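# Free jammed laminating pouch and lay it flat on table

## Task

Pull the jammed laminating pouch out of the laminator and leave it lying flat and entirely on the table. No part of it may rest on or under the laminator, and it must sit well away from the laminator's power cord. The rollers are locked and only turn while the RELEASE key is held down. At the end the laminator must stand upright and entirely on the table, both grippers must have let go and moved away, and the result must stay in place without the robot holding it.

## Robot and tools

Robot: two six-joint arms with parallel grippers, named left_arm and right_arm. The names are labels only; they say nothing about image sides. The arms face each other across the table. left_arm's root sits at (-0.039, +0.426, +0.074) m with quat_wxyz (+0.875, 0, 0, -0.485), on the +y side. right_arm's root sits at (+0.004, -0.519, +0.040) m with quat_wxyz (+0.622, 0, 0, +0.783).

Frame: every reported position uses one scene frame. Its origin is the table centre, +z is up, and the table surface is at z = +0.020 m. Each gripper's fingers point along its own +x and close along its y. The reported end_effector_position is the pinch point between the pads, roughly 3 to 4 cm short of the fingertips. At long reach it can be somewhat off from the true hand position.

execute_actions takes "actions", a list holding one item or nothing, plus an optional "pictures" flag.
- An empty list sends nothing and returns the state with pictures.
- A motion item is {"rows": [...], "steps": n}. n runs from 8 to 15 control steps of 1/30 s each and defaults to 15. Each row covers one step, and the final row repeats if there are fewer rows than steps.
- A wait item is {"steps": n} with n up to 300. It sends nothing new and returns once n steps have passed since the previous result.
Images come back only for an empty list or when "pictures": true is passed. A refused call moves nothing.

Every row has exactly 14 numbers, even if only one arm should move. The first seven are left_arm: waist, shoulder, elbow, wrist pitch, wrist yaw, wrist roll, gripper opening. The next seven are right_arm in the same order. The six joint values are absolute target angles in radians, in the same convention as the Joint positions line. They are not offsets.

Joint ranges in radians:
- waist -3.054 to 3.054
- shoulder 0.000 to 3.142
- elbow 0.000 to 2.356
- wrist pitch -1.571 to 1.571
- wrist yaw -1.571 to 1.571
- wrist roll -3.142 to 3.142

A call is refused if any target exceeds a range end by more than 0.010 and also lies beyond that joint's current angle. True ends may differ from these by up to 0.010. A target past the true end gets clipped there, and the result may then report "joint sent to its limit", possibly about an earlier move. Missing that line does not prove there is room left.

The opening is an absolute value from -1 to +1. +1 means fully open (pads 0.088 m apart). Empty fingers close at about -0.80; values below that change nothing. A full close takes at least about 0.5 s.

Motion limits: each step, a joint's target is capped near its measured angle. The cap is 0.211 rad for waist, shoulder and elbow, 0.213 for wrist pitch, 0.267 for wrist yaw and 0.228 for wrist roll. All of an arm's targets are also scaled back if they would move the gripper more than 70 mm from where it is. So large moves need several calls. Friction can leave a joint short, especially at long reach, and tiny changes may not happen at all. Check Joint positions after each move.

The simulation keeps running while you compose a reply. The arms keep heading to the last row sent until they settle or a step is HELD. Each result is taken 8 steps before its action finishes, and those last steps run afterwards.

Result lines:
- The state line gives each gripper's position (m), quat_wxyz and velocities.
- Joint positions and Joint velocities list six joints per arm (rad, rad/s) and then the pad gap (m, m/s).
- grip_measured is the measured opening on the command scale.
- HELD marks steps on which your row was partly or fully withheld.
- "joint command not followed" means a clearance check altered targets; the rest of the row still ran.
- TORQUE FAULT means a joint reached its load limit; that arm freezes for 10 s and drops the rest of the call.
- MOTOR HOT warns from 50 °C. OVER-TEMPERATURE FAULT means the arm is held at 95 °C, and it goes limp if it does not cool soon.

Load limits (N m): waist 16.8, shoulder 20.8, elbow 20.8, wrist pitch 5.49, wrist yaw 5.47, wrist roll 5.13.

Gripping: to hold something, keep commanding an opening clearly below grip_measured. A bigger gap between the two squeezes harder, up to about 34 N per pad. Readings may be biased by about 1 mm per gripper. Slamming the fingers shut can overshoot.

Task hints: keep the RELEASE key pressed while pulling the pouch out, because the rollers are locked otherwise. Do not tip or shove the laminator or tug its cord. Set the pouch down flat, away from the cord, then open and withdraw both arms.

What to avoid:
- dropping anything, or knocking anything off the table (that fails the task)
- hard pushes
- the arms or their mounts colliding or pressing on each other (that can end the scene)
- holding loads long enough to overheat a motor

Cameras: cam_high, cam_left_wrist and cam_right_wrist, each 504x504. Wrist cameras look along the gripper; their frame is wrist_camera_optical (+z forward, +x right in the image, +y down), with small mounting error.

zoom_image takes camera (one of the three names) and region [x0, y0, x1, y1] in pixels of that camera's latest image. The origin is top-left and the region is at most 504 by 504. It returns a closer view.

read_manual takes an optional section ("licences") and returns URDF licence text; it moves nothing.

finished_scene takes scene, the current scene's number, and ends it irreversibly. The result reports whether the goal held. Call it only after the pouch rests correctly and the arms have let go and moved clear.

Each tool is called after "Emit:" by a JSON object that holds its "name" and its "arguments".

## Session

Emit:
{"name": "execute_actions", "arguments": {"actions": []}}

Scene clock: 0.00 s of 5200.00 s.
left_arm: end_effector_position=(+0.3332, +0.6077, +0.1315) grip_measured=+0.819 end_effector_quat_wxyz=(-0.047, +0.817, +0.085, -0.568) end_effector_velocity=(-0.001, -0.003, -0.002) end_effector_angular_velocity=(-0.014, +0.007, +0.001) | right_arm: end_effector_position=(-0.0596, -0.3232, +0.1983) grip_measured=+0.836 end_effector_quat_wxyz=(+0.866, -0.131, +0.187, +0.445) end_effector_velocity=(+0.000, -0.002, -0.003) end_effector_angular_velocity=(-0.026, -0.000, -0.003)
Joint positions: left_arm=[ 1.456  1.866  1.229 -0.533 -0.028 -2.748  0.079] | right_arm=[ 0.797  1.251  0.759 -1.263  1.106  1.708  0.08 ]
Joint velocities: left_arm=[-0.002  0.002 -0.002 -0.007  0.007 -0.007 -0.   ] | right_arm=[-0.002  0.002  0.002 -0.007 -0.022 -0.007 -0.   ]
Heat: left arm: hottest waist 29 °C (+0.0 °C/min); right arm: hottest wrist pitch 28 °C (+0.0 °C/min).

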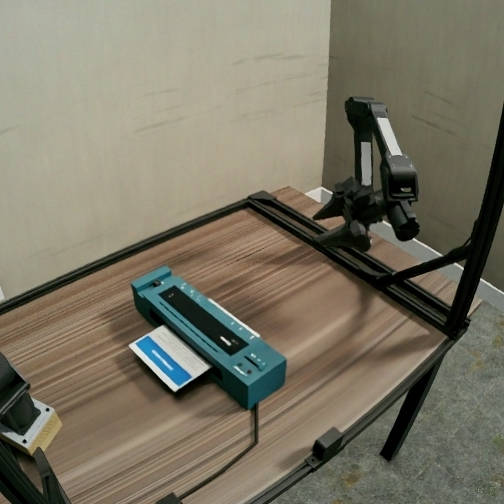

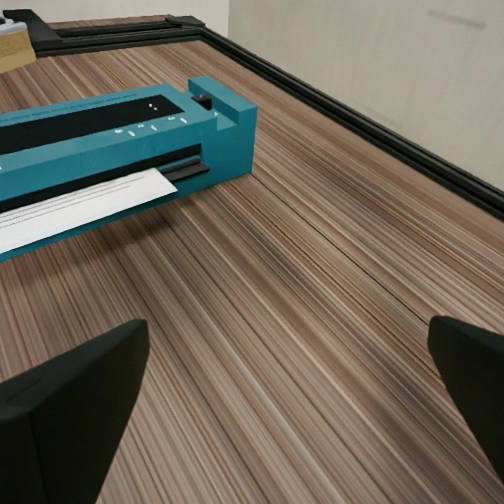

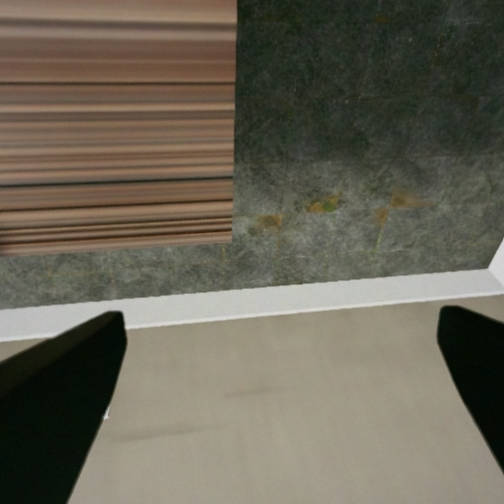

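Emit:
{"name": "execute_actions", "arguments": {"actions": [{"rows":[[1.456,1.3,1.3,-1.2,0,0,-0.85,-0.228,0.8,0.6,-0.3,0,0,0.8]],"steps":12}]}}

Emit:
{"name": "execute_actions", "arguments": {"actions": [{"rows":[[-0.2,1.4,1.5,-1.32,0,0,-0.85,-0.228,0.8,0.6,-0.3,0,0,0.8]],"steps":15}]}}

Emit:
{"name": "execute_actions", "arguments": {"actions": [{"steps":55}], "pictures": true}}

Scene clock: 0.63 s of 5200.00 s.
left_arm: end_effector_position=(+0.3125, +0.5962, +0.1614) grip_measured=+0.360 end_effector_quat_wxyz=(-0.101, +0.804, +0.031, -0.586) end_effector_velocity=(-0.116, -0.062, +0.389) end_effector_angular_velocity=(+0.454, -0.039, -1.146) | right_arm: end_effector_position=(-0.0365, -0.3301, +0.1679) grip_measured=+0.813 end_effector_quat_wxyz=(+0.848, -0.138, +0.308, +0.409) end_effector_velocity=(+0.106, -0.017, -0.162) end_effector_angular_velocity=(-0.618, +1.882, -0.392)
Joint positions: left_arm=[ 1.456  1.768  1.243 -0.685 -0.018 -2.595  0.057] | right_arm=[ 0.626  1.085  0.663 -1.086  0.88   1.512  0.079]
Joint velocities: left_arm=[-0.002 -1.062  0.237 -1.048  0.037  1.209 -0.18 ] | right_arm=[-1.458 -1.389 -0.618  1.399 -1.766 -1.502 -0.005]
Heat: left arm: hottest shoulder 30 °C (+0.0 °C/min); right arm: hottest wrist pitch 28 °C (+0.0 °C/min).
Steps of this call (steps 1 to 15: nothing new was sent; steps 16 to 19: the first 4 steps of this action). Readings (joint positions):
16: left_arm=[1.456 1.851 1.234 -0.558 -0.027 -2.715] | right_arm=[0.772 1.224 0.741 -1.213 1.062 1.661]
17: left_arm=[1.456 1.832 1.236 -0.606 -0.024 -2.675] | right_arm=[0.726 1.182 0.714 -1.166 0.997 1.612]
19: the state above

Scene clock: 1.13 s of 5200.00 s.
left_arm: end_effector_position=(+0.2538, +0.4779, +0.3033) grip_measured=-0.814 end_effector_quat_wxyz=(-0.429, +0.700, -0.264, -0.507) end_effector_velocity=(+0.008, -0.430, +0.067) end_effector_angular_velocity=(+0.475, +0.262, -2.804) | right_arm: end_effector_position=(-0.0268, -0.2519, +0.2208) grip_measured=+0.801 end_effector_quat_wxyz=(+0.690, +0.023, +0.431, +0.581) end_effector_velocity=(+0.247, +0.137, +0.176) end_effector_angular_velocity=(+0.977, -0.676, +0.035)
Joint positions: left_arm=[ 1.185  1.412  1.451 -1.249 -0.006 -1.927  0.   ] | right_arm=[-0.063  0.812  0.611 -0.407  0.088  0.765  0.078]
Joint velocities: left_arm=[-1.424 -0.037  0.3   -0.505  0.007  1.473  0.   ] | right_arm=[-1.37  -0.085 -0.002  0.901 -0.681 -1.487 -0.   ]
Heat: left arm: hottest shoulder 30 °C (+0.0 °C/min); right arm: hottest wrist pitch 28 °C (+0.0 °C/min).
Steps of this call (steps 1 to 8: the last 8 steps of your previous action; steps 9 to 15: the first 7 steps of this action). Readings (joint positions):
9: left_arm=[1.444 1.430 1.306 -1.063 -0.009 -2.207] | right_arm=[0.210 0.833 0.617 -0.666 0.357 1.064]
10: left_arm=[1.413 1.420 1.338 -1.095 -0.009 -2.167] | right_arm=[0.164 0.826 0.615 -0.621 0.299 1.014]
12: left_arm=[1.328 1.418 1.404 -1.160 -0.009 -2.075] | right_arm=[0.073 0.819 0.612 -0.528 0.187 0.914]
15: the state above

Scene clock: 2.97 s of 5200.00 s.
left_arm: end_effector_position=(+0.0626, +0.1566, +0.3106) grip_measured=-0.814 end_effector_quat_wxyz=(+0.671, +0.329, +0.479, -0.461) end_effector_velocity=(-0.001, +0.003, -0.002) end_effector_angular_velocity=(+0.015, -0.004, -0.007) | right_arm: end_effector_position=(+0.0041, -0.2387, +0.2416) grip_measured=+0.800 end_effector_quat_wxyz=(+0.686, -0.174, +0.174, +0.685) end_effector_velocity=(-0.000, -0.001, -0.002) end_effector_angular_velocity=(-0.007, -0.003, +0.007)
Joint positions: left_arm=[-0.197  1.41   1.488 -1.319 -0.001 -0.005  0.   ] | right_arm=[-0.225  0.804  0.611 -0.303  0.004  0.002  0.078]
Joint velocities: left_arm=[-0.002 -0.002 -0.007 -0.007 -0.007  0.007  0.   ] | right_arm=[-0.002 -0.002 -0.002 -0.007 -0.007 -0.007  0.   ]
Heat: left arm: hottest shoulder 30 °C (+0.0 °C/min); right arm: hottest elbow 28 °C (+0.0 °C/min).
Kept back: nothing.
Steps of this call (steps 1 to 8: the last 8 steps of your previous action; steps 9 to 55: the robot went on to your last target). Readings (joint positions):
1: left_arm=[1.138 1.412 1.460 -1.263 -0.005 -1.877] | right_arm=[-0.103 0.809 0.611 -0.383 0.072 0.715]
2: left_arm=[1.091 1.412 1.466 -1.275 -0.005 -1.828] | right_arm=[-0.134 0.807 0.611 -0.366 0.059 0.666]
4: left_arm=[0.999 1.412 1.474 -1.293 -0.005 -1.729] | right_arm=[-0.173 0.806 0.611 -0.342 0.038 0.566]
8: left_arm=[0.816 1.412 1.483 -1.308 -0.005 -1.531] | right_arm=[-0.207 0.805 0.611 -0.317 0.016 0.367]
55: the state above

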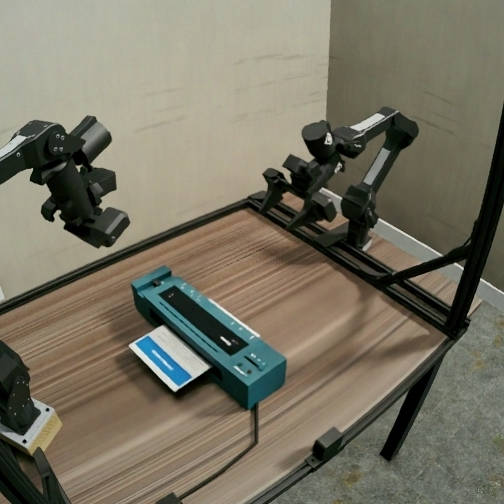

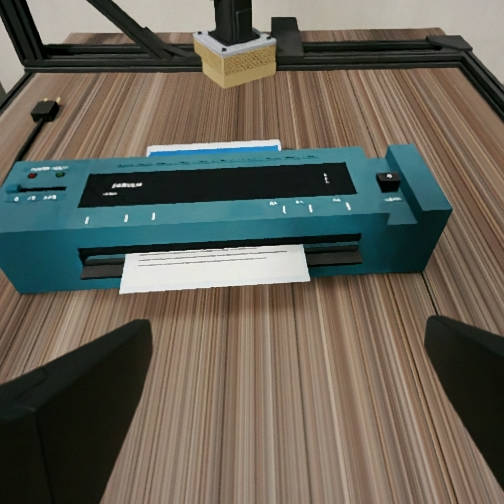

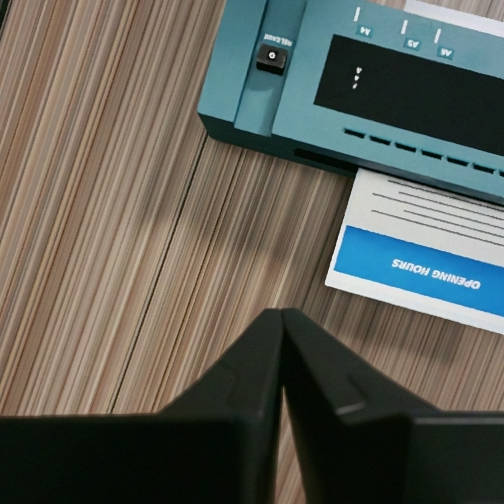

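Emit:
{"name": "execute_actions", "arguments": {"actions": [{"rows":[[-0.21,1.955,1.5,-0.84,0,0.27,-0.85,-0.145,1.4,0.7,0.0,0,1.571,-0.08]],"steps":15}]}}

Emit:
{"name": "execute_actions", "arguments": {"actions": [{"rows":[[-0.21,1.955,1.5,-0.84,0,0.27,-0.85,-0.145,1.771,0.866,0.107,0,1.571,-0.08]],"steps":15}]}}

Emit:
{"name": "execute_actions", "arguments": {"actions": [{"steps":25}], "pictures": true}}

Scene clock: 4.03 s of 5200.00 s.
left_arm: end_effector_position=(+0.0887, +0.0792, +0.2654) grip_measured=-0.814 end_effector_quat_wxyz=(+0.646, +0.386, +0.409, -0.517) end_effector_velocity=(+0.114, -0.330, -0.311) end_effector_angular_velocity=(+0.011, -0.162, -0.420) | right_arm: end_effector_position=(-0.0184, -0.1773, +0.2377) grip_measured=+0.055 end_effector_quat_wxyz=(+0.684, -0.052, +0.278, +0.672) end_effector_velocity=(-0.049, +0.178, -0.289) end_effector_angular_velocity=(-0.859, +1.289, -0.564)
Joint positions: left_arm=[-0.205  1.635  1.501 -1.052 -0.001  0.199  0.   ] | right_arm=[-0.16   1.096  0.687 -0.057  0.003  0.347  0.042]
Joint velocities: left_arm=[-0.017  1.17  -0.007  1.223  0.007  0.432  0.   ] | right_arm=[ 0.105  1.311  0.12   0.418 -0.007  1.502 -0.046]
Heat: left arm: hottest shoulder 30 °C (+0.0 °C/min); right arm: hottest wrist pitch 29 °C (+0.0 °C/min).
Steps of this call (steps 1 to 25: the robot went on to your last target; steps 26 to 32: the first 7 steps of this action). Readings (joint positions):
26: left_arm=[-0.198 1.427 1.489 -1.303 -0.001 0.035] | right_arm=[-0.216 0.830 0.616 -0.272 0.004 0.047]
27: left_arm=[-0.199 1.447 1.493 -1.255 -0.001 0.078] | right_arm=[-0.201 0.871 0.629 -0.216 0.004 0.098]
29: left_arm=[-0.202 1.515 1.501 -1.164 -0.001 0.142] | right_arm=[-0.177 0.966 0.662 -0.125 0.003 0.197]
32: the state above

Scene clock: 4.53 s of 5200.00 s.
left_arm: end_effector_position=(+0.1065, +0.0286, +0.1652) grip_measured=-0.814 end_effector_quat_wxyz=(+0.606, +0.427, +0.426, -0.519) end_effector_velocity=(+0.001, -0.004, +0.002) end_effector_angular_velocity=(-0.016, -0.020, -0.021) | right_arm: end_effector_position=(-0.0289, -0.1012, +0.1350) grip_measured=-0.076 end_effector_quat_wxyz=(+0.676, +0.117, +0.557, +0.469) end_effector_velocity=(-0.005, +0.037, -0.374) end_effector_angular_velocity=(-1.009, +1.055, -0.938)
Joint positions: left_arm=[-0.207  1.936  1.499 -0.847 -0.001  0.264  0.   ] | right_arm=[-0.148  1.636  0.847  0.091  0.003  1.094  0.035]
Joint velocities: left_arm=[-0.002 -0.002 -0.002  0.022 -0.007  0.022  0.   ] | right_arm=[ 0.002  1.101  0.168  0.007 -0.007  1.473 -0.001]
Heat: left arm: hottest shoulder 30 °C (+0.0 °C/min); right arm: hottest wrist pitch 29 °C (+0.0 °C/min).
Steps of this call (steps 1 to 8: the last 8 steps of your previous action; steps 9 to 15: the first 7 steps of this action). Readings (joint positions):
9: left_arm=[-0.207 1.919 1.499 -0.870 -0.001 0.258] | right_arm=[-0.149 1.391 0.710 -0.003 0.003 0.796]
10: left_arm=[-0.207 1.928 1.499 -0.864 -0.001 0.260] | right_arm=[-0.149 1.431 0.739 0.030 0.003 0.846]
12: left_arm=[-0.207 1.935 1.499 -0.854 -0.001 0.262] | right_arm=[-0.149 1.521 0.803 0.072 0.003 0.945]
15: the state above

Scene clock: 5.37 s of 5200.00 s.
left_arm: end_effector_position=(+0.1068, +0.0278, +0.1626) grip_measured=-0.814 end_effector_quat_wxyz=(+0.605, +0.428, +0.427, -0.519) end_effector_velocity=(+0.001, +0.003, -0.000) end_effector_angular_velocity=(+0.012, -0.012, +0.025) | right_arm: end_effector_position=(-0.0290, -0.0997, +0.0914) grip_measured=-0.080 end_effector_quat_wxyz=(+0.645, +0.239, +0.664, +0.293) end_effector_velocity=(-0.002, -0.002, -0.003) end_effector_angular_velocity=(-0.013, +0.010, +0.018)
Joint positions: left_arm=[-0.207  1.943  1.499 -0.842 -0.001  0.266  0.   ] | right_arm=[-0.148  1.76   0.858  0.104  0.003  1.568  0.035]
Joint velocities: left_arm=[-0.002 -0.002 -0.002 -0.007 -0.022 -0.022  0.   ] | right_arm=[-0.002  0.002 -0.002 -0.007 -0.022 -0.007 -0.   ]
Heat: left arm: hottest shoulder 30 °C (+11.2 °C/min); right arm: hottest wrist pitch 29 °C (+11.2 °C/min).
Kept back: nothing.
Steps of this call (steps 1 to 8: the last 8 steps of your previous action; steps 9 to 25: the robot went on to your last target). Readings (joint positions):
1: left_arm=[-0.207 1.937 1.499 -0.846 -0.001 0.265] | right_arm=[-0.148 1.668 0.849 0.092 0.003 1.144]
2: left_arm=[-0.207 1.938 1.499 -0.846 -0.001 0.265] | right_arm=[-0.148 1.695 0.849 0.092 0.003 1.194]
4: left_arm=[-0.207 1.940 1.499 -0.844 -0.001 0.265] | right_arm=[-0.148 1.733 0.849 0.092 0.003 1.294]
8: left_arm=[-0.207 1.943 1.499 -0.843 -0.001 0.266] | right_arm=[-0.148 1.750 0.852 0.101 0.003 1.464]
25: the state above

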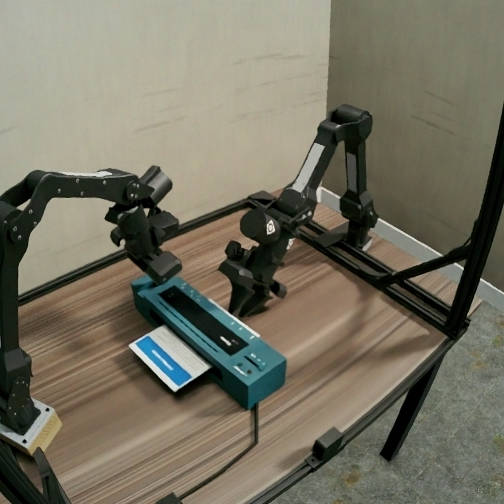

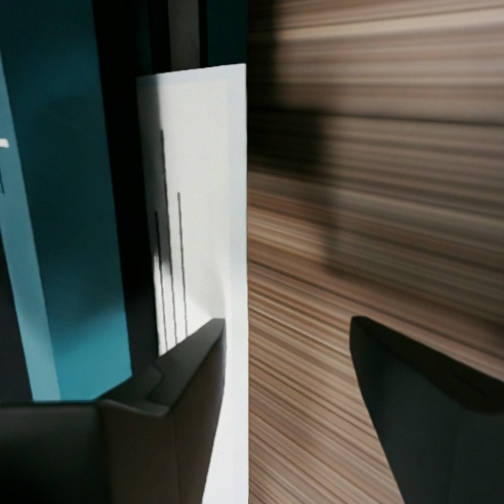

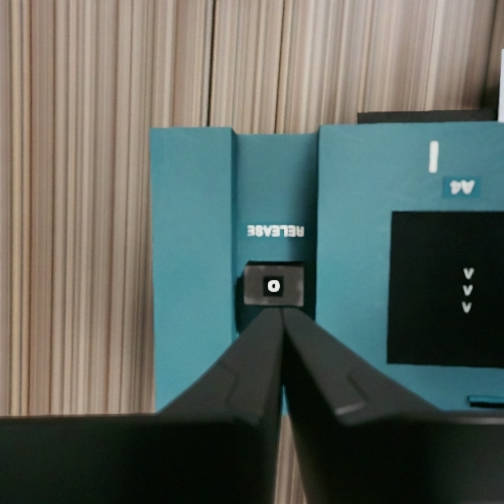

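Emit:
{"name": "execute_actions", "arguments": {"actions": [{"rows":[[-0.2,1.97,1.44,-0.76,0,0.27,-0.85,-0.145,1.83,0.957,0.071,0,1.571,-0.08]],"steps":15}]}}

Emit:
{"name": "execute_actions", "arguments": {"actions": [{"steps":14}], "pictures": true}}

Scene clock: 6.13 s of 5200.00 s.
left_arm: end_effector_position=(+0.1084, +0.0259, +0.1479) grip_measured=-0.814 end_effector_quat_wxyz=(+0.608, +0.426, +0.424, -0.519) end_effector_velocity=(+0.003, +0.015, -0.054) end_effector_angular_velocity=(+0.077, +0.023, +0.026) | right_arm: end_effector_position=(-0.0305, -0.0819, +0.0954) grip_measured=-0.080 end_effector_quat_wxyz=(+0.644, +0.242, +0.663, +0.295) end_effector_velocity=(-0.002, +0.027, +0.013) end_effector_angular_velocity=(+0.017, +0.001, +0.008)
Joint positions: left_arm=[-0.205  1.958  1.458 -0.777 -0.001  0.266  0.   ] | right_arm=[-0.148  1.809  0.936  0.082  0.003  1.569  0.035]
Joint velocities: left_arm=[ 0.017  0.061 -0.115  0.095 -0.007 -0.007  0.   ] | right_arm=[-0.002  0.056  0.125 -0.051 -0.007 -0.007 -0.   ]
Heat: left arm: hottest shoulder 30 °C (+9.8 °C/min); right arm: hottest wrist pitch 29 °C (+9.8 °C/min).
Steps of this call (steps 1 to 16: the robot went on to your last target; steps 17 to 23: the first 7 steps of this action). Readings (joint positions):
17: left_arm=[-0.207 1.945 1.492 -0.827 -0.001 0.266] | right_arm=[-0.148 1.768 0.870 0.097 0.003 1.569]
18: left_arm=[-0.207 1.945 1.485 -0.809 -0.001 0.266] | right_arm=[-0.148 1.780 0.886 0.093 0.003 1.569]
20: left_arm=[-0.206 1.950 1.473 -0.791 -0.001 0.266] | right_arm=[-0.148 1.800 0.916 0.090 0.003 1.569]
23: the state above

Scene clock: 6.60 s of 5200.00 s.
left_arm: end_effector_position=(+0.1094, +0.0255, +0.1453) grip_measured=-0.814 end_effector_quat_wxyz=(+0.609, +0.424, +0.423, -0.519) end_effector_velocity=(-0.001, +0.002, -0.000) end_effector_angular_velocity=(+0.007, +0.002, +0.021) | right_arm: end_effector_position=(-0.0307, -0.0796, +0.0950) grip_measured=-0.080 end_effector_quat_wxyz=(+0.644, +0.241, +0.664, +0.294) end_effector_velocity=(-0.000, -0.000, +0.003) end_effector_angular_velocity=(+0.002, +0.000, +0.008)
Joint positions: left_arm=[-0.203  1.961  1.45  -0.763 -0.001  0.266  0.   ] | right_arm=[-0.148  1.818  0.948  0.075  0.003  1.569  0.035]
Joint velocities: left_arm=[-0.002 -0.002 -0.002 -0.007 -0.007 -0.022  0.   ] | right_arm=[-0.002 -0.007  0.002 -0.007 -0.007 -0.007 -0.   ]
Heat: left arm: hottest shoulder 30 °C (+9.1 °C/min); right arm: hottest wrist pitch 29 °C (+9.1 °C/min).
Kept back: nothing.
Steps of this call (steps 1 to 8: the last 8 steps of your previous action; steps 9 to 14: the robot went on to your last target). Readings (joint positions):
1: left_arm=[-0.204 1.960 1.455 -0.774 -0.001 0.266] | right_arm=[-0.148 1.811 0.939 0.080 0.003 1.569]
2: left_arm=[-0.204 1.961 1.453 -0.772 -0.001 0.266] | right_arm=[-0.148 1.812 0.941 0.079 0.003 1.569]
4: left_arm=[-0.203 1.961 1.451 -0.768 -0.001 0.266] | right_arm=[-0.148 1.815 0.944 0.077 0.003 1.569]
8: left_arm=[-0.203 1.961 1.450 -0.764 -0.001 0.266] | right_arm=[-0.148 1.818 0.947 0.075 0.003 1.569]
14: the state above

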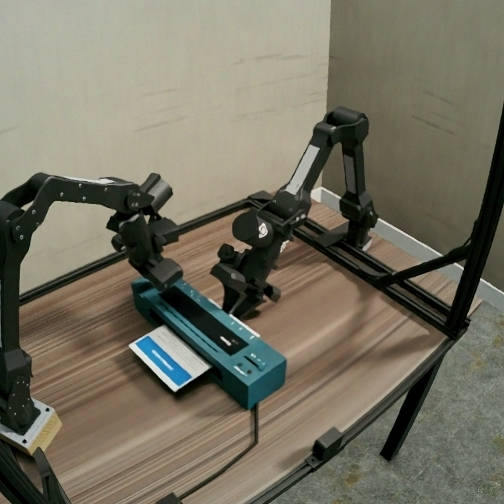

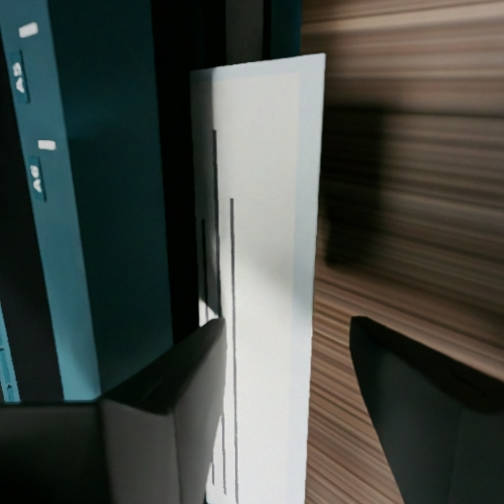

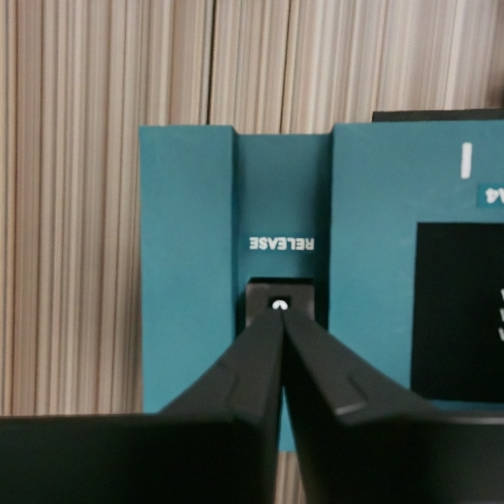

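Emit:
{"name": "execute_actions", "arguments": {"actions": [{"rows":[[-0.2,2.02,1.36,-0.655,0,0.27,-0.85,-0.145,1.878,0.985,0.094,0,1.571,-0.15]],"steps":15}]}}

Emit:
{"name": "execute_actions", "arguments": {"actions": [{"steps":14}], "pictures": true}}

Scene clock: 7.23 s of 5200.00 s.
left_arm: end_effector_position=(+0.1102, +0.0232, +0.1257) grip_measured=-0.814 end_effector_quat_wxyz=(+0.612, +0.422, +0.419, -0.521) end_effector_velocity=(-0.005, +0.007, -0.016) end_effector_angular_velocity=(+0.008, +0.013, +0.002) | right_arm: end_effector_position=(-0.0312, -0.0723, +0.0891) grip_measured=-0.138 end_effector_quat_wxyz=(+0.645, +0.240, +0.664, +0.293) end_effector_velocity=(-0.003, +0.010, -0.003) end_effector_angular_velocity=(+0.012, +0.001, +0.029)
Joint positions: left_arm=[-0.203  1.984  1.398 -0.676 -0.001  0.266  0.   ] | right_arm=[-0.148  1.857  0.973  0.087  0.003  1.569  0.032]
Joint velocities: left_arm=[-0.002 -0.002 -0.066  0.051  0.007 -0.007  0.   ] | right_arm=[-0.002  0.037  0.027  0.022 -0.022 -0.022 -0.005]
Heat: left arm: hottest shoulder 31 °C (+16.6 °C/min); right arm: hottest elbow 29 °C (+8.3 °C/min).
Steps of this call (steps 1 to 12: the robot went on to your last target; steps 13 to 19: the first 7 steps of this action). Readings (joint positions):
13: left_arm=[-0.203 1.964 1.438 -0.740 -0.001 0.266] | right_arm=[-0.148 1.825 0.952 0.074 0.003 1.569]
14: left_arm=[-0.203 1.967 1.427 -0.718 -0.001 0.266] | right_arm=[-0.148 1.832 0.959 0.077 0.003 1.569]
16: left_arm=[-0.203 1.978 1.408 -0.688 -0.001 0.266] | right_arm=[-0.148 1.848 0.969 0.084 0.003 1.569]
19: the state above

Scene clock: 7.70 s of 5200.00 s.
left_arm: end_effector_position=(+0.1101, +0.0236, +0.1239) grip_measured=-0.814 end_effector_quat_wxyz=(+0.613, +0.422, +0.418, -0.521) end_effector_velocity=(-0.001, +0.003, -0.002) end_effector_angular_velocity=(+0.020, -0.017, -0.008) | right_arm: end_effector_position=(-0.0314, -0.0700, +0.0897) grip_measured=-0.149 end_effector_quat_wxyz=(+0.644, +0.242, +0.663, +0.295) end_effector_velocity=(+0.002, +0.002, +0.005) end_effector_angular_velocity=(+0.017, +0.001, +0.003)
Joint positions: left_arm=[-0.203  1.984  1.39  -0.667 -0.001  0.266  0.   ] | right_arm=[-0.148  1.862  0.978  0.092  0.003  1.569  0.032]
Joint velocities: left_arm=[-0.007 -0.002 -0.007 -0.007 -0.022  0.007  0.   ] | right_arm=[-0.007 -0.007  0.002  0.007 -0.007 -0.007 -0.   ]
Heat: left arm: hottest shoulder 31 °C (+15.6 °C/min); right arm: hottest elbow 29 °C (+7.8 °C/min).
Kept back: nothing.
Steps of this call (steps 1 to 8: the last 8 steps of your previous action; steps 9 to 14: the robot went on to your last target). Readings (joint positions):
1: left_arm=[-0.203 1.984 1.396 -0.674 -0.001 0.266] | right_arm=[-0.148 1.858 0.973 0.087 0.003 1.569]
2: left_arm=[-0.203 1.984 1.395 -0.672 -0.001 0.266] | right_arm=[-0.148 1.859 0.974 0.088 0.003 1.569]
4: left_arm=[-0.203 1.984 1.393 -0.670 -0.001 0.266] | right_arm=[-0.148 1.860 0.976 0.090 0.003 1.569]
8: left_arm=[-0.203 1.984 1.391 -0.668 -0.001 0.266] | right_arm=[-0.148 1.861 0.978 0.091 0.003 1.569]
14: the state above

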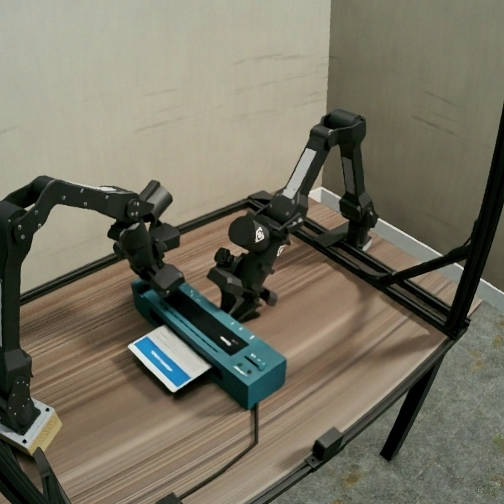

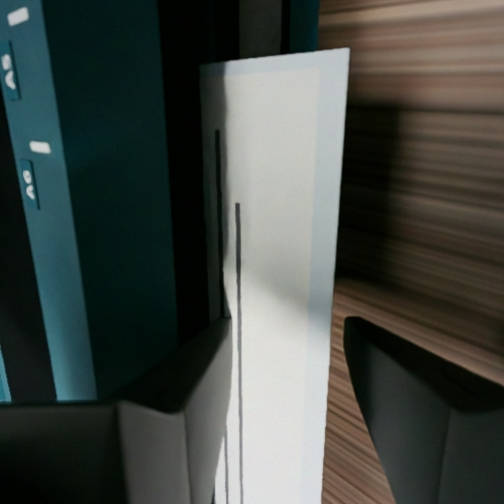

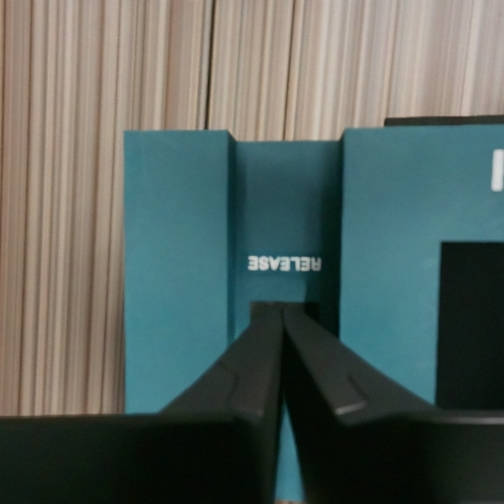

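Emit:
{"name": "execute_actions", "arguments": {"actions": [{"rows":[[-0.2,1.95,1.46,-0.785,0,0.27,-0.85,-0.145,1.87,0.985,0.094,0,1.571,-0.15],[-0.2,1.95,1.46,-0.785,0,0.27,-0.85,-0.145,1.87,0.985,0.094,0,1.571,-0.15],[-0.2,1.95,1.46,-0.785,0,0.27,-0.85,-0.145,1.86,0.985,0.094,0,1.571,-0.15],[-0.2,1.95,1.46,-0.785,0,0.27,-0.85,-0.145,1.86,0.985,0.094,0,1.571,-0.15],[-0.2,1.95,1.46,-0.785,0,0.27,-0.85,-0.145,1.855,0.995,0.08,0,1.571,-0.25],[-0.2,1.95,1.46,-0.785,0,0.27,-0.85,-0.145,1.85,1.0,0.07,0,1.571,-0.33],[-0.2,1.95,1.46,-0.785,0,0.27,-0.85,-0.145,1.848,1.003,0.065,0,1.571,-0.41],[-0.2,1.95,1.46,-0.785,0,0.27,-0.85,-0.145,1.846,1.006,0.058,0,1.571,-0.49],[-0.2,1.95,1.46,-0.785,0,0.27,-0.85,-0.145,1.844,1.009,0.052,0,1.571,-0.57],[-0.2,1.95,1.46,-0.785,0,0.27,-0.85,-0.145,1.842,1.012,0.046,0,1.571,-0.65],[-0.2,1.95,1.46,-0.785,0,0.27,-0.85,-0.145,1.84,1.012,0.04,0,1.571,-0.73],[-0.2,1.95,1.46,-0.785,0,0.27,-0.85,-0.145,1.84,1.012,0.04,0,1.571,-0.81],[-0.2,1.95,1.46,-0.785,0,0.27,-0.85,-0.145,1.84,1.012,0.04,0,1.571,-1]],"steps":15}]}}

Emit:
{"name": "execute_actions", "arguments": {"actions": [{"steps":20}], "pictures": true}}

Scene clock: 8.93 s of 5200.00 s.
left_arm: end_effector_position=(+0.1078, +0.0296, +0.1366) grip_measured=-0.814 end_effector_quat_wxyz=(+0.603, +0.429, +0.432, -0.516) end_effector_velocity=(-0.006, +0.017, +0.009) end_effector_angular_velocity=(+0.100, +0.032, +0.007) | right_arm: end_effector_position=(-0.0315, -0.0689, +0.0912) grip_measured=-0.241 end_effector_quat_wxyz=(+0.644, +0.242, +0.663, +0.295) end_effector_velocity=(-0.000, +0.006, +0.024) end_effector_angular_velocity=(-0.036, -0.013, +0.018)
Joint positions: left_arm=[-0.203  1.971  1.434 -0.762 -0.001  0.266  0.   ] | right_arm=[-0.148  1.862  0.985  0.086  0.003  1.569  0.027]
Joint velocities: left_arm=[-0.002 -0.002  0.061 -0.168 -0.007 -0.007  0.   ] | right_arm=[-0.002 -0.032  0.1   -0.168 -0.007 -0.022 -0.072]
Heat: left arm: hottest shoulder 31 °C (+13.4 °C/min); right arm: hottest elbow 29 °C (+6.7 °C/min).
Steps of this call (steps 1 to 15: the robot went on to your last target; steps 16 to 30: nothing new was sent; steps 31 to 37: the first 7 steps of this action). Readings (joint positions):
31: left_arm=[-0.203 1.979 1.398 -0.676 -0.001 0.266] | right_arm=[-0.148 1.862 0.979 0.092 0.003 1.569]
32: left_arm=[-0.203 1.978 1.410 -0.690 -0.001 0.266] | right_arm=[-0.148 1.862 0.979 0.092 0.003 1.569]
34: left_arm=[-0.203 1.975 1.428 -0.731 -0.001 0.266] | right_arm=[-0.148 1.862 0.979 0.092 0.003 1.569]
37: the state above

Scene clock: 9.60 s of 5200.00 s.
left_arm: end_effector_position=(+0.1077, +0.0301, +0.1419) grip_measured=-0.814 end_effector_quat_wxyz=(+0.602, +0.430, +0.432, -0.516) end_effector_velocity=(-0.003, +0.003, -0.002) end_effector_angular_velocity=(+0.008, +0.013, +0.003) | right_arm: end_effector_position=(-0.0318, -0.0664, +0.1054) grip_measured=-0.792 end_effector_quat_wxyz=(+0.641, +0.249, +0.663, +0.296) end_effector_velocity=(-0.002, -0.002, +0.001) end_effector_angular_velocity=(-0.002, -0.000, +0.013)
Joint positions: left_arm=[-0.203  1.965  1.448 -0.784 -0.001  0.266  0.   ] | right_arm=[-0.147  1.835  1.009  0.048  0.004  1.578  0.   ]
Joint velocities: left_arm=[-0.002 -0.002 -0.007 -0.007  0.007 -0.007  0.   ] | right_arm=[ 0.002 -0.007 -0.002 -0.007 -0.007 -0.007 -0.   ]
Heat: left arm: hottest shoulder 31 °C (+12.5 °C/min); right arm: hottest elbow 29 °C (+6.2 °C/min).
Kept back: nothing.
Steps of this call (steps 1 to 8: the last 8 steps of your previous action; steps 9 to 20: the robot went on to your last target). Readings (joint positions):
1: left_arm=[-0.203 1.971 1.436 -0.767 -0.001 0.266] | right_arm=[-0.148 1.861 0.988 0.080 0.003 1.570]
2: left_arm=[-0.203 1.971 1.437 -0.771 -0.001 0.266] | right_arm=[-0.148 1.858 0.990 0.071 0.003 1.570]
4: left_arm=[-0.203 1.969 1.441 -0.776 -0.001 0.266] | right_arm=[-0.148 1.852 0.993 0.057 0.003 1.571]
8: left_arm=[-0.203 1.966 1.447 -0.781 -0.001 0.266] | right_arm=[-0.148 1.842 1.003 0.050 0.003 1.576]
20: the state above

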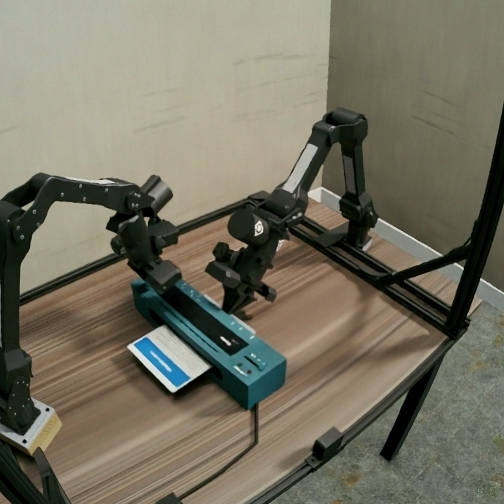

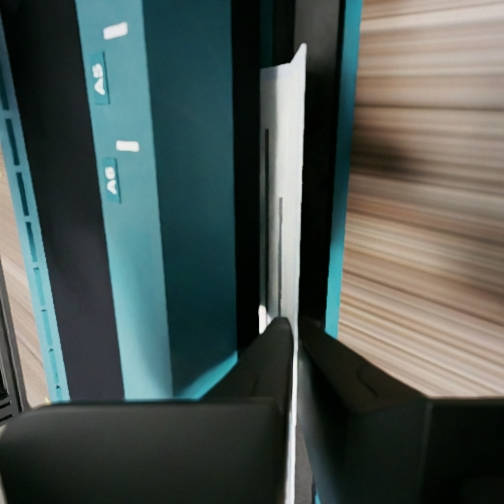

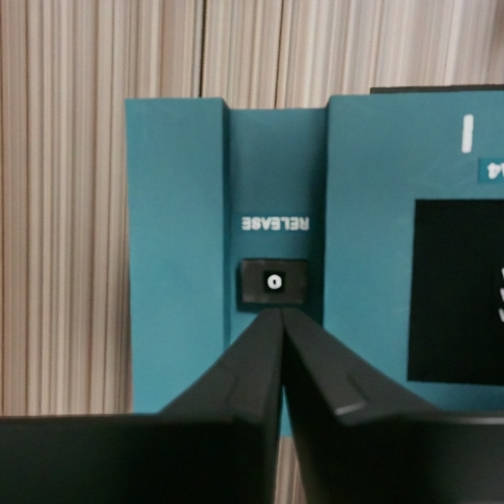

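Emit:
{"name": "execute_actions", "arguments": {"actions": [{"rows":[[-0.2,1.95,1.48,-0.775,0,0.27,-0.85,-0.145,1.84,1.012,0.04,0,1.571,-1]],"steps":12}]}}

Emit:
{"name": "execute_actions", "arguments": {"actions": [{"rows":[[-0.2,2.02,1.36,-0.675,0,0.27,-0.85,-0.145,1.84,1.012,0.04,0,1.571,-1]],"steps":15}]}}

Emit:
{"name": "execute_actions", "arguments": {"actions": [{"steps":10}], "pictures": true}}

Scene clock: 10.13 s of 5200.00 s.
left_arm: end_effector_position=(+0.1089, +0.0267, +0.1455) grip_measured=-0.814 end_effector_quat_wxyz=(+0.606, +0.427, +0.427, -0.518) end_effector_velocity=(+0.011, -0.036, +0.041) end_effector_angular_velocity=(-0.161, -0.050, +0.003) | right_arm: end_effector_position=(-0.0319, -0.0664, +0.1054) grip_measured=-0.792 end_effector_quat_wxyz=(+0.641, +0.249, +0.663, +0.296) end_effector_velocity=(+0.003, -0.004, -0.003) end_effector_angular_velocity=(-0.020, -0.023, +0.008)
Joint positions: left_arm=[-0.203  1.965  1.459 -0.781 -0.001  0.266  0.   ] | right_arm=[-0.147  1.835  1.009  0.047  0.004  1.578  0.   ]
Joint velocities: left_arm=[-0.002 -0.022  0.095  0.051  0.007 -0.007  0.   ] | right_arm=[-0.002 -0.002 -0.002 -0.022  0.007 -0.022 -0.   ]
Heat: left arm: hottest shoulder 31 °C (+11.8 °C/min); right arm: hottest elbow 29 °C (+5.9 °C/min).
Steps of this call (steps 1 to 12: the robot went on to your last target; steps 13 to 16: the first 4 steps of this action). Readings (joint positions):
13: left_arm=[-0.203 1.965 1.450 -0.784 -0.001 0.266] | right_arm=[-0.147 1.835 1.009 0.047 0.004 1.578]
14: left_arm=[-0.203 1.965 1.453 -0.784 -0.001 0.266] | right_arm=[-0.147 1.835 1.009 0.047 0.004 1.578]
16: the state above

Scene clock: 10.63 s of 5200.00 s.
left_arm: end_effector_position=(+0.1092, +0.0260, +0.1258) grip_measured=-0.814 end_effector_quat_wxyz=(+0.608, +0.425, +0.424, -0.519) end_effector_velocity=(-0.002, +0.006, -0.016) end_effector_angular_velocity=(+0.004, -0.004, +0.007) | right_arm: end_effector_position=(-0.0321, -0.0664, +0.1054) grip_measured=-0.792 end_effector_quat_wxyz=(+0.641, +0.249, +0.663, +0.296) end_effector_velocity=(+0.000, -0.004, -0.003) end_effector_angular_velocity=(-0.023, +0.008, +0.013)
Joint positions: left_arm=[-0.203  1.984  1.402 -0.696 -0.001  0.266  0.   ] | right_arm=[-0.147  1.835  1.009  0.047  0.004  1.578  0.   ]
Joint velocities: left_arm=[-0.002 -0.002 -0.071  0.066 -0.007 -0.007  0.   ] | right_arm=[-0.007 -0.002 -0.002 -0.022 -0.022 -0.007 -0.   ]
Heat: left arm: hottest shoulder 31 °C (+11.3 °C/min); right arm: hottest elbow 29 °C (+5.6 °C/min).
Steps of this call (steps 1 to 8: the last 8 steps of your previous action; steps 9 to 15: the first 7 steps of this action). Readings (joint positions):
9: left_arm=[-0.203 1.964 1.455 -0.755 -0.001 0.266] | right_arm=[-0.147 1.835 1.009 0.047 0.004 1.578]
10: left_arm=[-0.203 1.965 1.442 -0.733 -0.001 0.266] | right_arm=[-0.147 1.835 1.009 0.047 0.004 1.578]
12: left_arm=[-0.203 1.976 1.418 -0.712 -0.001 0.266] | right_arm=[-0.147 1.835 1.009 0.047 0.004 1.578]
15: the state above

Scene clock: 10.97 s of 5200.00 s.
left_arm: end_effector_position=(+0.1090, +0.0266, +0.1238) grip_measured=-0.814 end_effector_quat_wxyz=(+0.608, +0.425, +0.424, -0.519) end_effector_velocity=(-0.001, +0.004, -0.004) end_effector_angular_velocity=(+0.016, +0.005, +0.021) | right_arm: end_effector_position=(-0.0322, -0.0664, +0.1054) grip_measured=-0.792 end_effector_quat_wxyz=(+0.641, +0.249, +0.663, +0.296) end_effector_velocity=(+0.000, -0.002, -0.001) end_effector_angular_velocity=(-0.007, -0.001, +0.008)
Joint positions: left_arm=[-0.203  1.984  1.394 -0.687 -0.001  0.266  0.   ] | right_arm=[-0.146  1.835  1.009  0.047  0.004  1.578  0.   ]
Joint velocities: left_arm=[-0.002  0.002 -0.007 -0.007 -0.007 -0.022  0.   ] | right_arm=[-0.002 -0.002 -0.002 -0.007 -0.007 -0.007 -0.   ]
Heat: left arm: hottest shoulder 31 °C (+10.9 °C/min); right arm: hottest elbow 29 °C (+5.5 °C/min).
Kept back: nothing.
Steps of this call (steps 1 to 8: the last 8 steps of your previous action; steps 9 to 10: the robot went on to your last target). Readings (joint positions):
1: left_arm=[-0.203 1.984 1.400 -0.694 -0.001 0.266] | right_arm=[-0.147 1.835 1.009 0.047 0.004 1.578]
2: left_arm=[-0.203 1.984 1.398 -0.692 -0.001 0.266] | right_arm=[-0.147 1.835 1.009 0.047 0.004 1.578]
4: left_arm=[-0.203 1.984 1.396 -0.689 -0.001 0.266] | right_arm=[-0.146 1.835 1.009 0.047 0.004 1.578]
8: left_arm=[-0.203 1.984 1.394 -0.687 -0.001 0.266] | right_arm=[-0.146 1.835 1.009 0.047 0.004 1.578]
10: the state above

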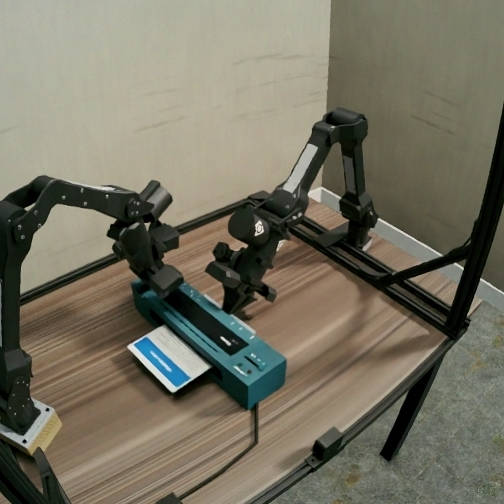

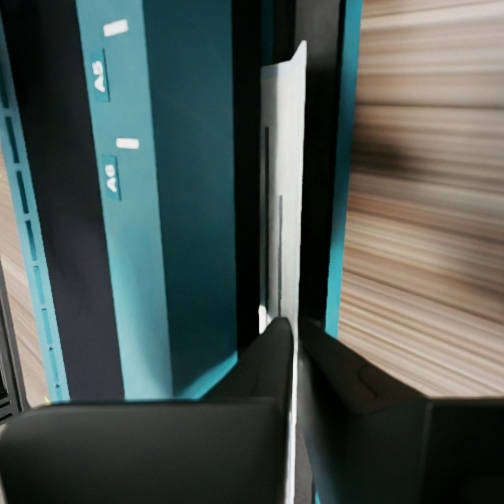

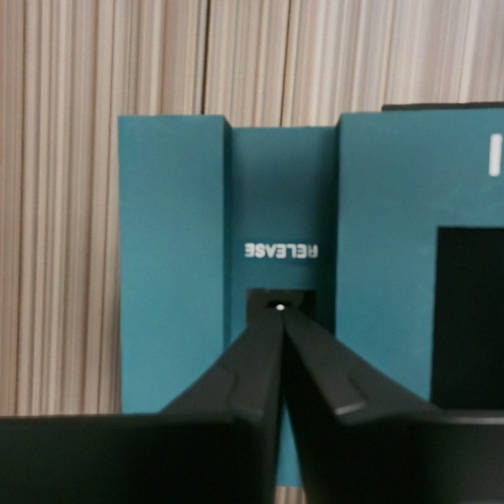

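Emit:
{"name": "execute_actions", "arguments": {"actions": [{"rows":[[-0.2,2.02,1.36,-0.675,0,0.27,-0.85,-0.145,1.83,0.99,0.045,0,1.571,-1],[-0.2,2.02,1.36,-0.675,0,0.27,-0.85,-0.145,1.82,0.975,0.05,0,1.571,-1],[-0.2,2.02,1.36,-0.675,0,0.27,-0.85,-0.145,1.81,0.96,0.05,0,1.571,-1],[-0.2,2.02,1.36,-0.675,0,0.27,-0.85,-0.145,1.80,0.945,0.055,0,1.571,-1],[-0.2,2.02,1.36,-0.675,0,0.27,-0.85,-0.145,1.79,0.93,0.055,0,1.571,-1],[-0.2,2.02,1.36,-0.675,0,0.27,-0.85,-0.145,1.78,0.915,0.06,0,1.571,-1],[-0.2,2.02,1.36,-0.675,0,0.27,-0.85,-0.145,1.77,0.9,0.06,0,1.571,-1],[-0.2,2.02,1.36,-0.675,0,0.27,-0.85,-0.145,1.758,0.885,0.065,0,1.571,-1],[-0.2,2.02,1.36,-0.675,0,0.27,-0.85,-0.145,1.746,0.87,0.065,0,1.571,-1],[-0.2,2.02,1.36,-0.675,0,0.27,-0.85,-0.145,1.734,0.855,0.07,0,1.571,-1],[-0.2,2.02,1.36,-0.675,0,0.27,-0.85,-0.145,1.722,0.84,0.07,0,1.571,-1],[-0.2,2.02,1.36,-0.675,0,0.27,-0.85,-0.145,1.71,0.825,0.075,0,1.571,-1],[-0.2,2.02,1.36,-0.675,0,0.27,-0.85,-0.145,1.697,0.81,0.075,0,1.571,-1],[-0.2,2.02,1.36,-0.675,0,0.27,-0.85,-0.145,1.684,0.795,0.08,0,1.571,-1],[-0.2,2.02,1.36,-0.675,0,0.27,-0.85,-0.145,1.67,0.78,0.08,0,1.571,-1]],"steps":15}]}}

Emit:
{"name": "execute_actions", "arguments": {"actions": [{"steps":18}], "pictures": true}}

Scene clock: 11.93 s of 5200.00 s.
left_arm: end_effector_position=(+0.1090, +0.0266, +0.1235) grip_measured=-0.814 end_effector_quat_wxyz=(+0.608, +0.425, +0.424, -0.519) end_effector_velocity=(-0.001, +0.002, -0.000) end_effector_angular_velocity=(+0.007, +0.002, +0.021) | right_arm: end_effector_position=(-0.0321, -0.0749, +0.1058) grip_measured=-0.792 end_effector_quat_wxyz=(+0.640, +0.250, +0.662, +0.299) end_effector_velocity=(+0.004, -0.073, -0.003) end_effector_angular_velocity=(-0.027, -0.002, +0.013)
Joint positions: left_arm=[-0.203  1.984  1.393 -0.686 -0.001  0.266  0.   ] | right_arm=[-0.145  1.805  0.967  0.065  0.005  1.578  0.   ]
Joint velocities: left_arm=[-0.002 -0.002 -0.002 -0.007 -0.007 -0.022  0.   ] | right_arm=[ 0.002 -0.232 -0.295  0.037 -0.007 -0.007 -0.001]
Heat: left arm: hottest shoulder 31 °C (+10.1 °C/min); right arm: hottest elbow 29 °C (+5.0 °C/min).
Steps of this call (steps 1 to 22: the robot went on to your last target; steps 23 to 29: the first 7 steps of this action). Readings (joint positions):
23: left_arm=[-0.203 1.984 1.393 -0.686 -0.001 0.266] | right_arm=[-0.145 1.835 1.009 0.047 0.004 1.578]
24: left_arm=[-0.203 1.984 1.393 -0.686 -0.001 0.266] | right_arm=[-0.145 1.835 1.008 0.047 0.004 1.578]
26: left_arm=[-0.203 1.984 1.393 -0.686 -0.001 0.266] | right_arm=[-0.145 1.827 0.998 0.052 0.004 1.578]
29: the state above

Scene clock: 12.53 s of 5200.00 s.
left_arm: end_effector_position=(+0.1090, +0.0266, +0.1235) grip_measured=-0.814 end_effector_quat_wxyz=(+0.608, +0.425, +0.424, -0.519) end_effector_velocity=(+0.000, -0.001, +0.003) end_effector_angular_velocity=(-0.011, -0.005, +0.021) | right_arm: end_effector_position=(-0.0295, -0.1185, +0.0977) grip_measured=-0.791 end_effector_quat_wxyz=(+0.644, +0.240, +0.666, +0.290) end_effector_velocity=(+0.001, -0.005, +0.005) end_effector_angular_velocity=(+0.008, -0.010, +0.003)
Joint positions: left_arm=[-0.203  1.984  1.393 -0.686 -0.001  0.266  0.   ] | right_arm=[-0.142  1.68   0.797  0.081  0.005  1.579  0.   ]
Joint velocities: left_arm=[-0.002 -0.007 -0.002  0.007 -0.007 -0.022  0.   ] | right_arm=[ 0.002 -0.032 -0.017 -0.007  0.007 -0.007 -0.   ]
Heat: left arm: hottest shoulder 31 °C (+9.6 °C/min); right arm: hottest elbow 29 °C (+4.8 °C/min).
Kept back: nothing.
Steps of this call (steps 1 to 8: the last 8 steps of your previous action; steps 9 to 18: the robot went on to your last target). Readings (joint positions):
1: left_arm=[-0.203 1.984 1.393 -0.686 -0.001 0.266] | right_arm=[-0.145 1.796 0.955 0.065 0.005 1.578]
2: left_arm=[-0.203 1.984 1.393 -0.686 -0.001 0.266] | right_arm=[-0.144 1.785 0.940 0.065 0.005 1.578]
4: left_arm=[-0.203 1.984 1.393 -0.686 -0.001 0.266] | right_arm=[-0.144 1.765 0.912 0.071 0.005 1.578]
8: left_arm=[-0.203 1.984 1.393 -0.686 -0.001 0.266] | right_arm=[-0.143 1.719 0.851 0.077 0.005 1.579]
18: the state above

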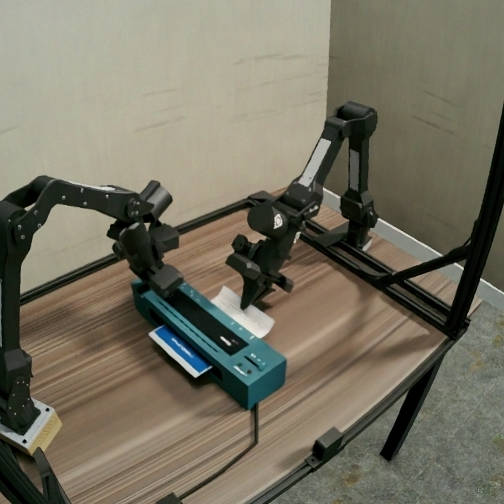

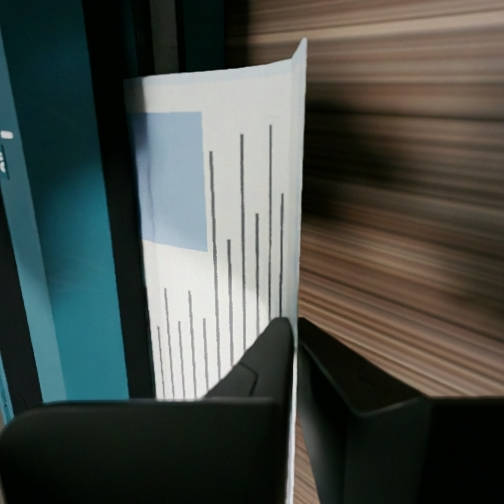

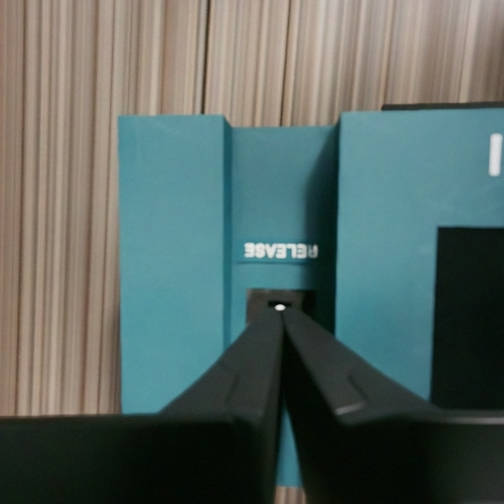

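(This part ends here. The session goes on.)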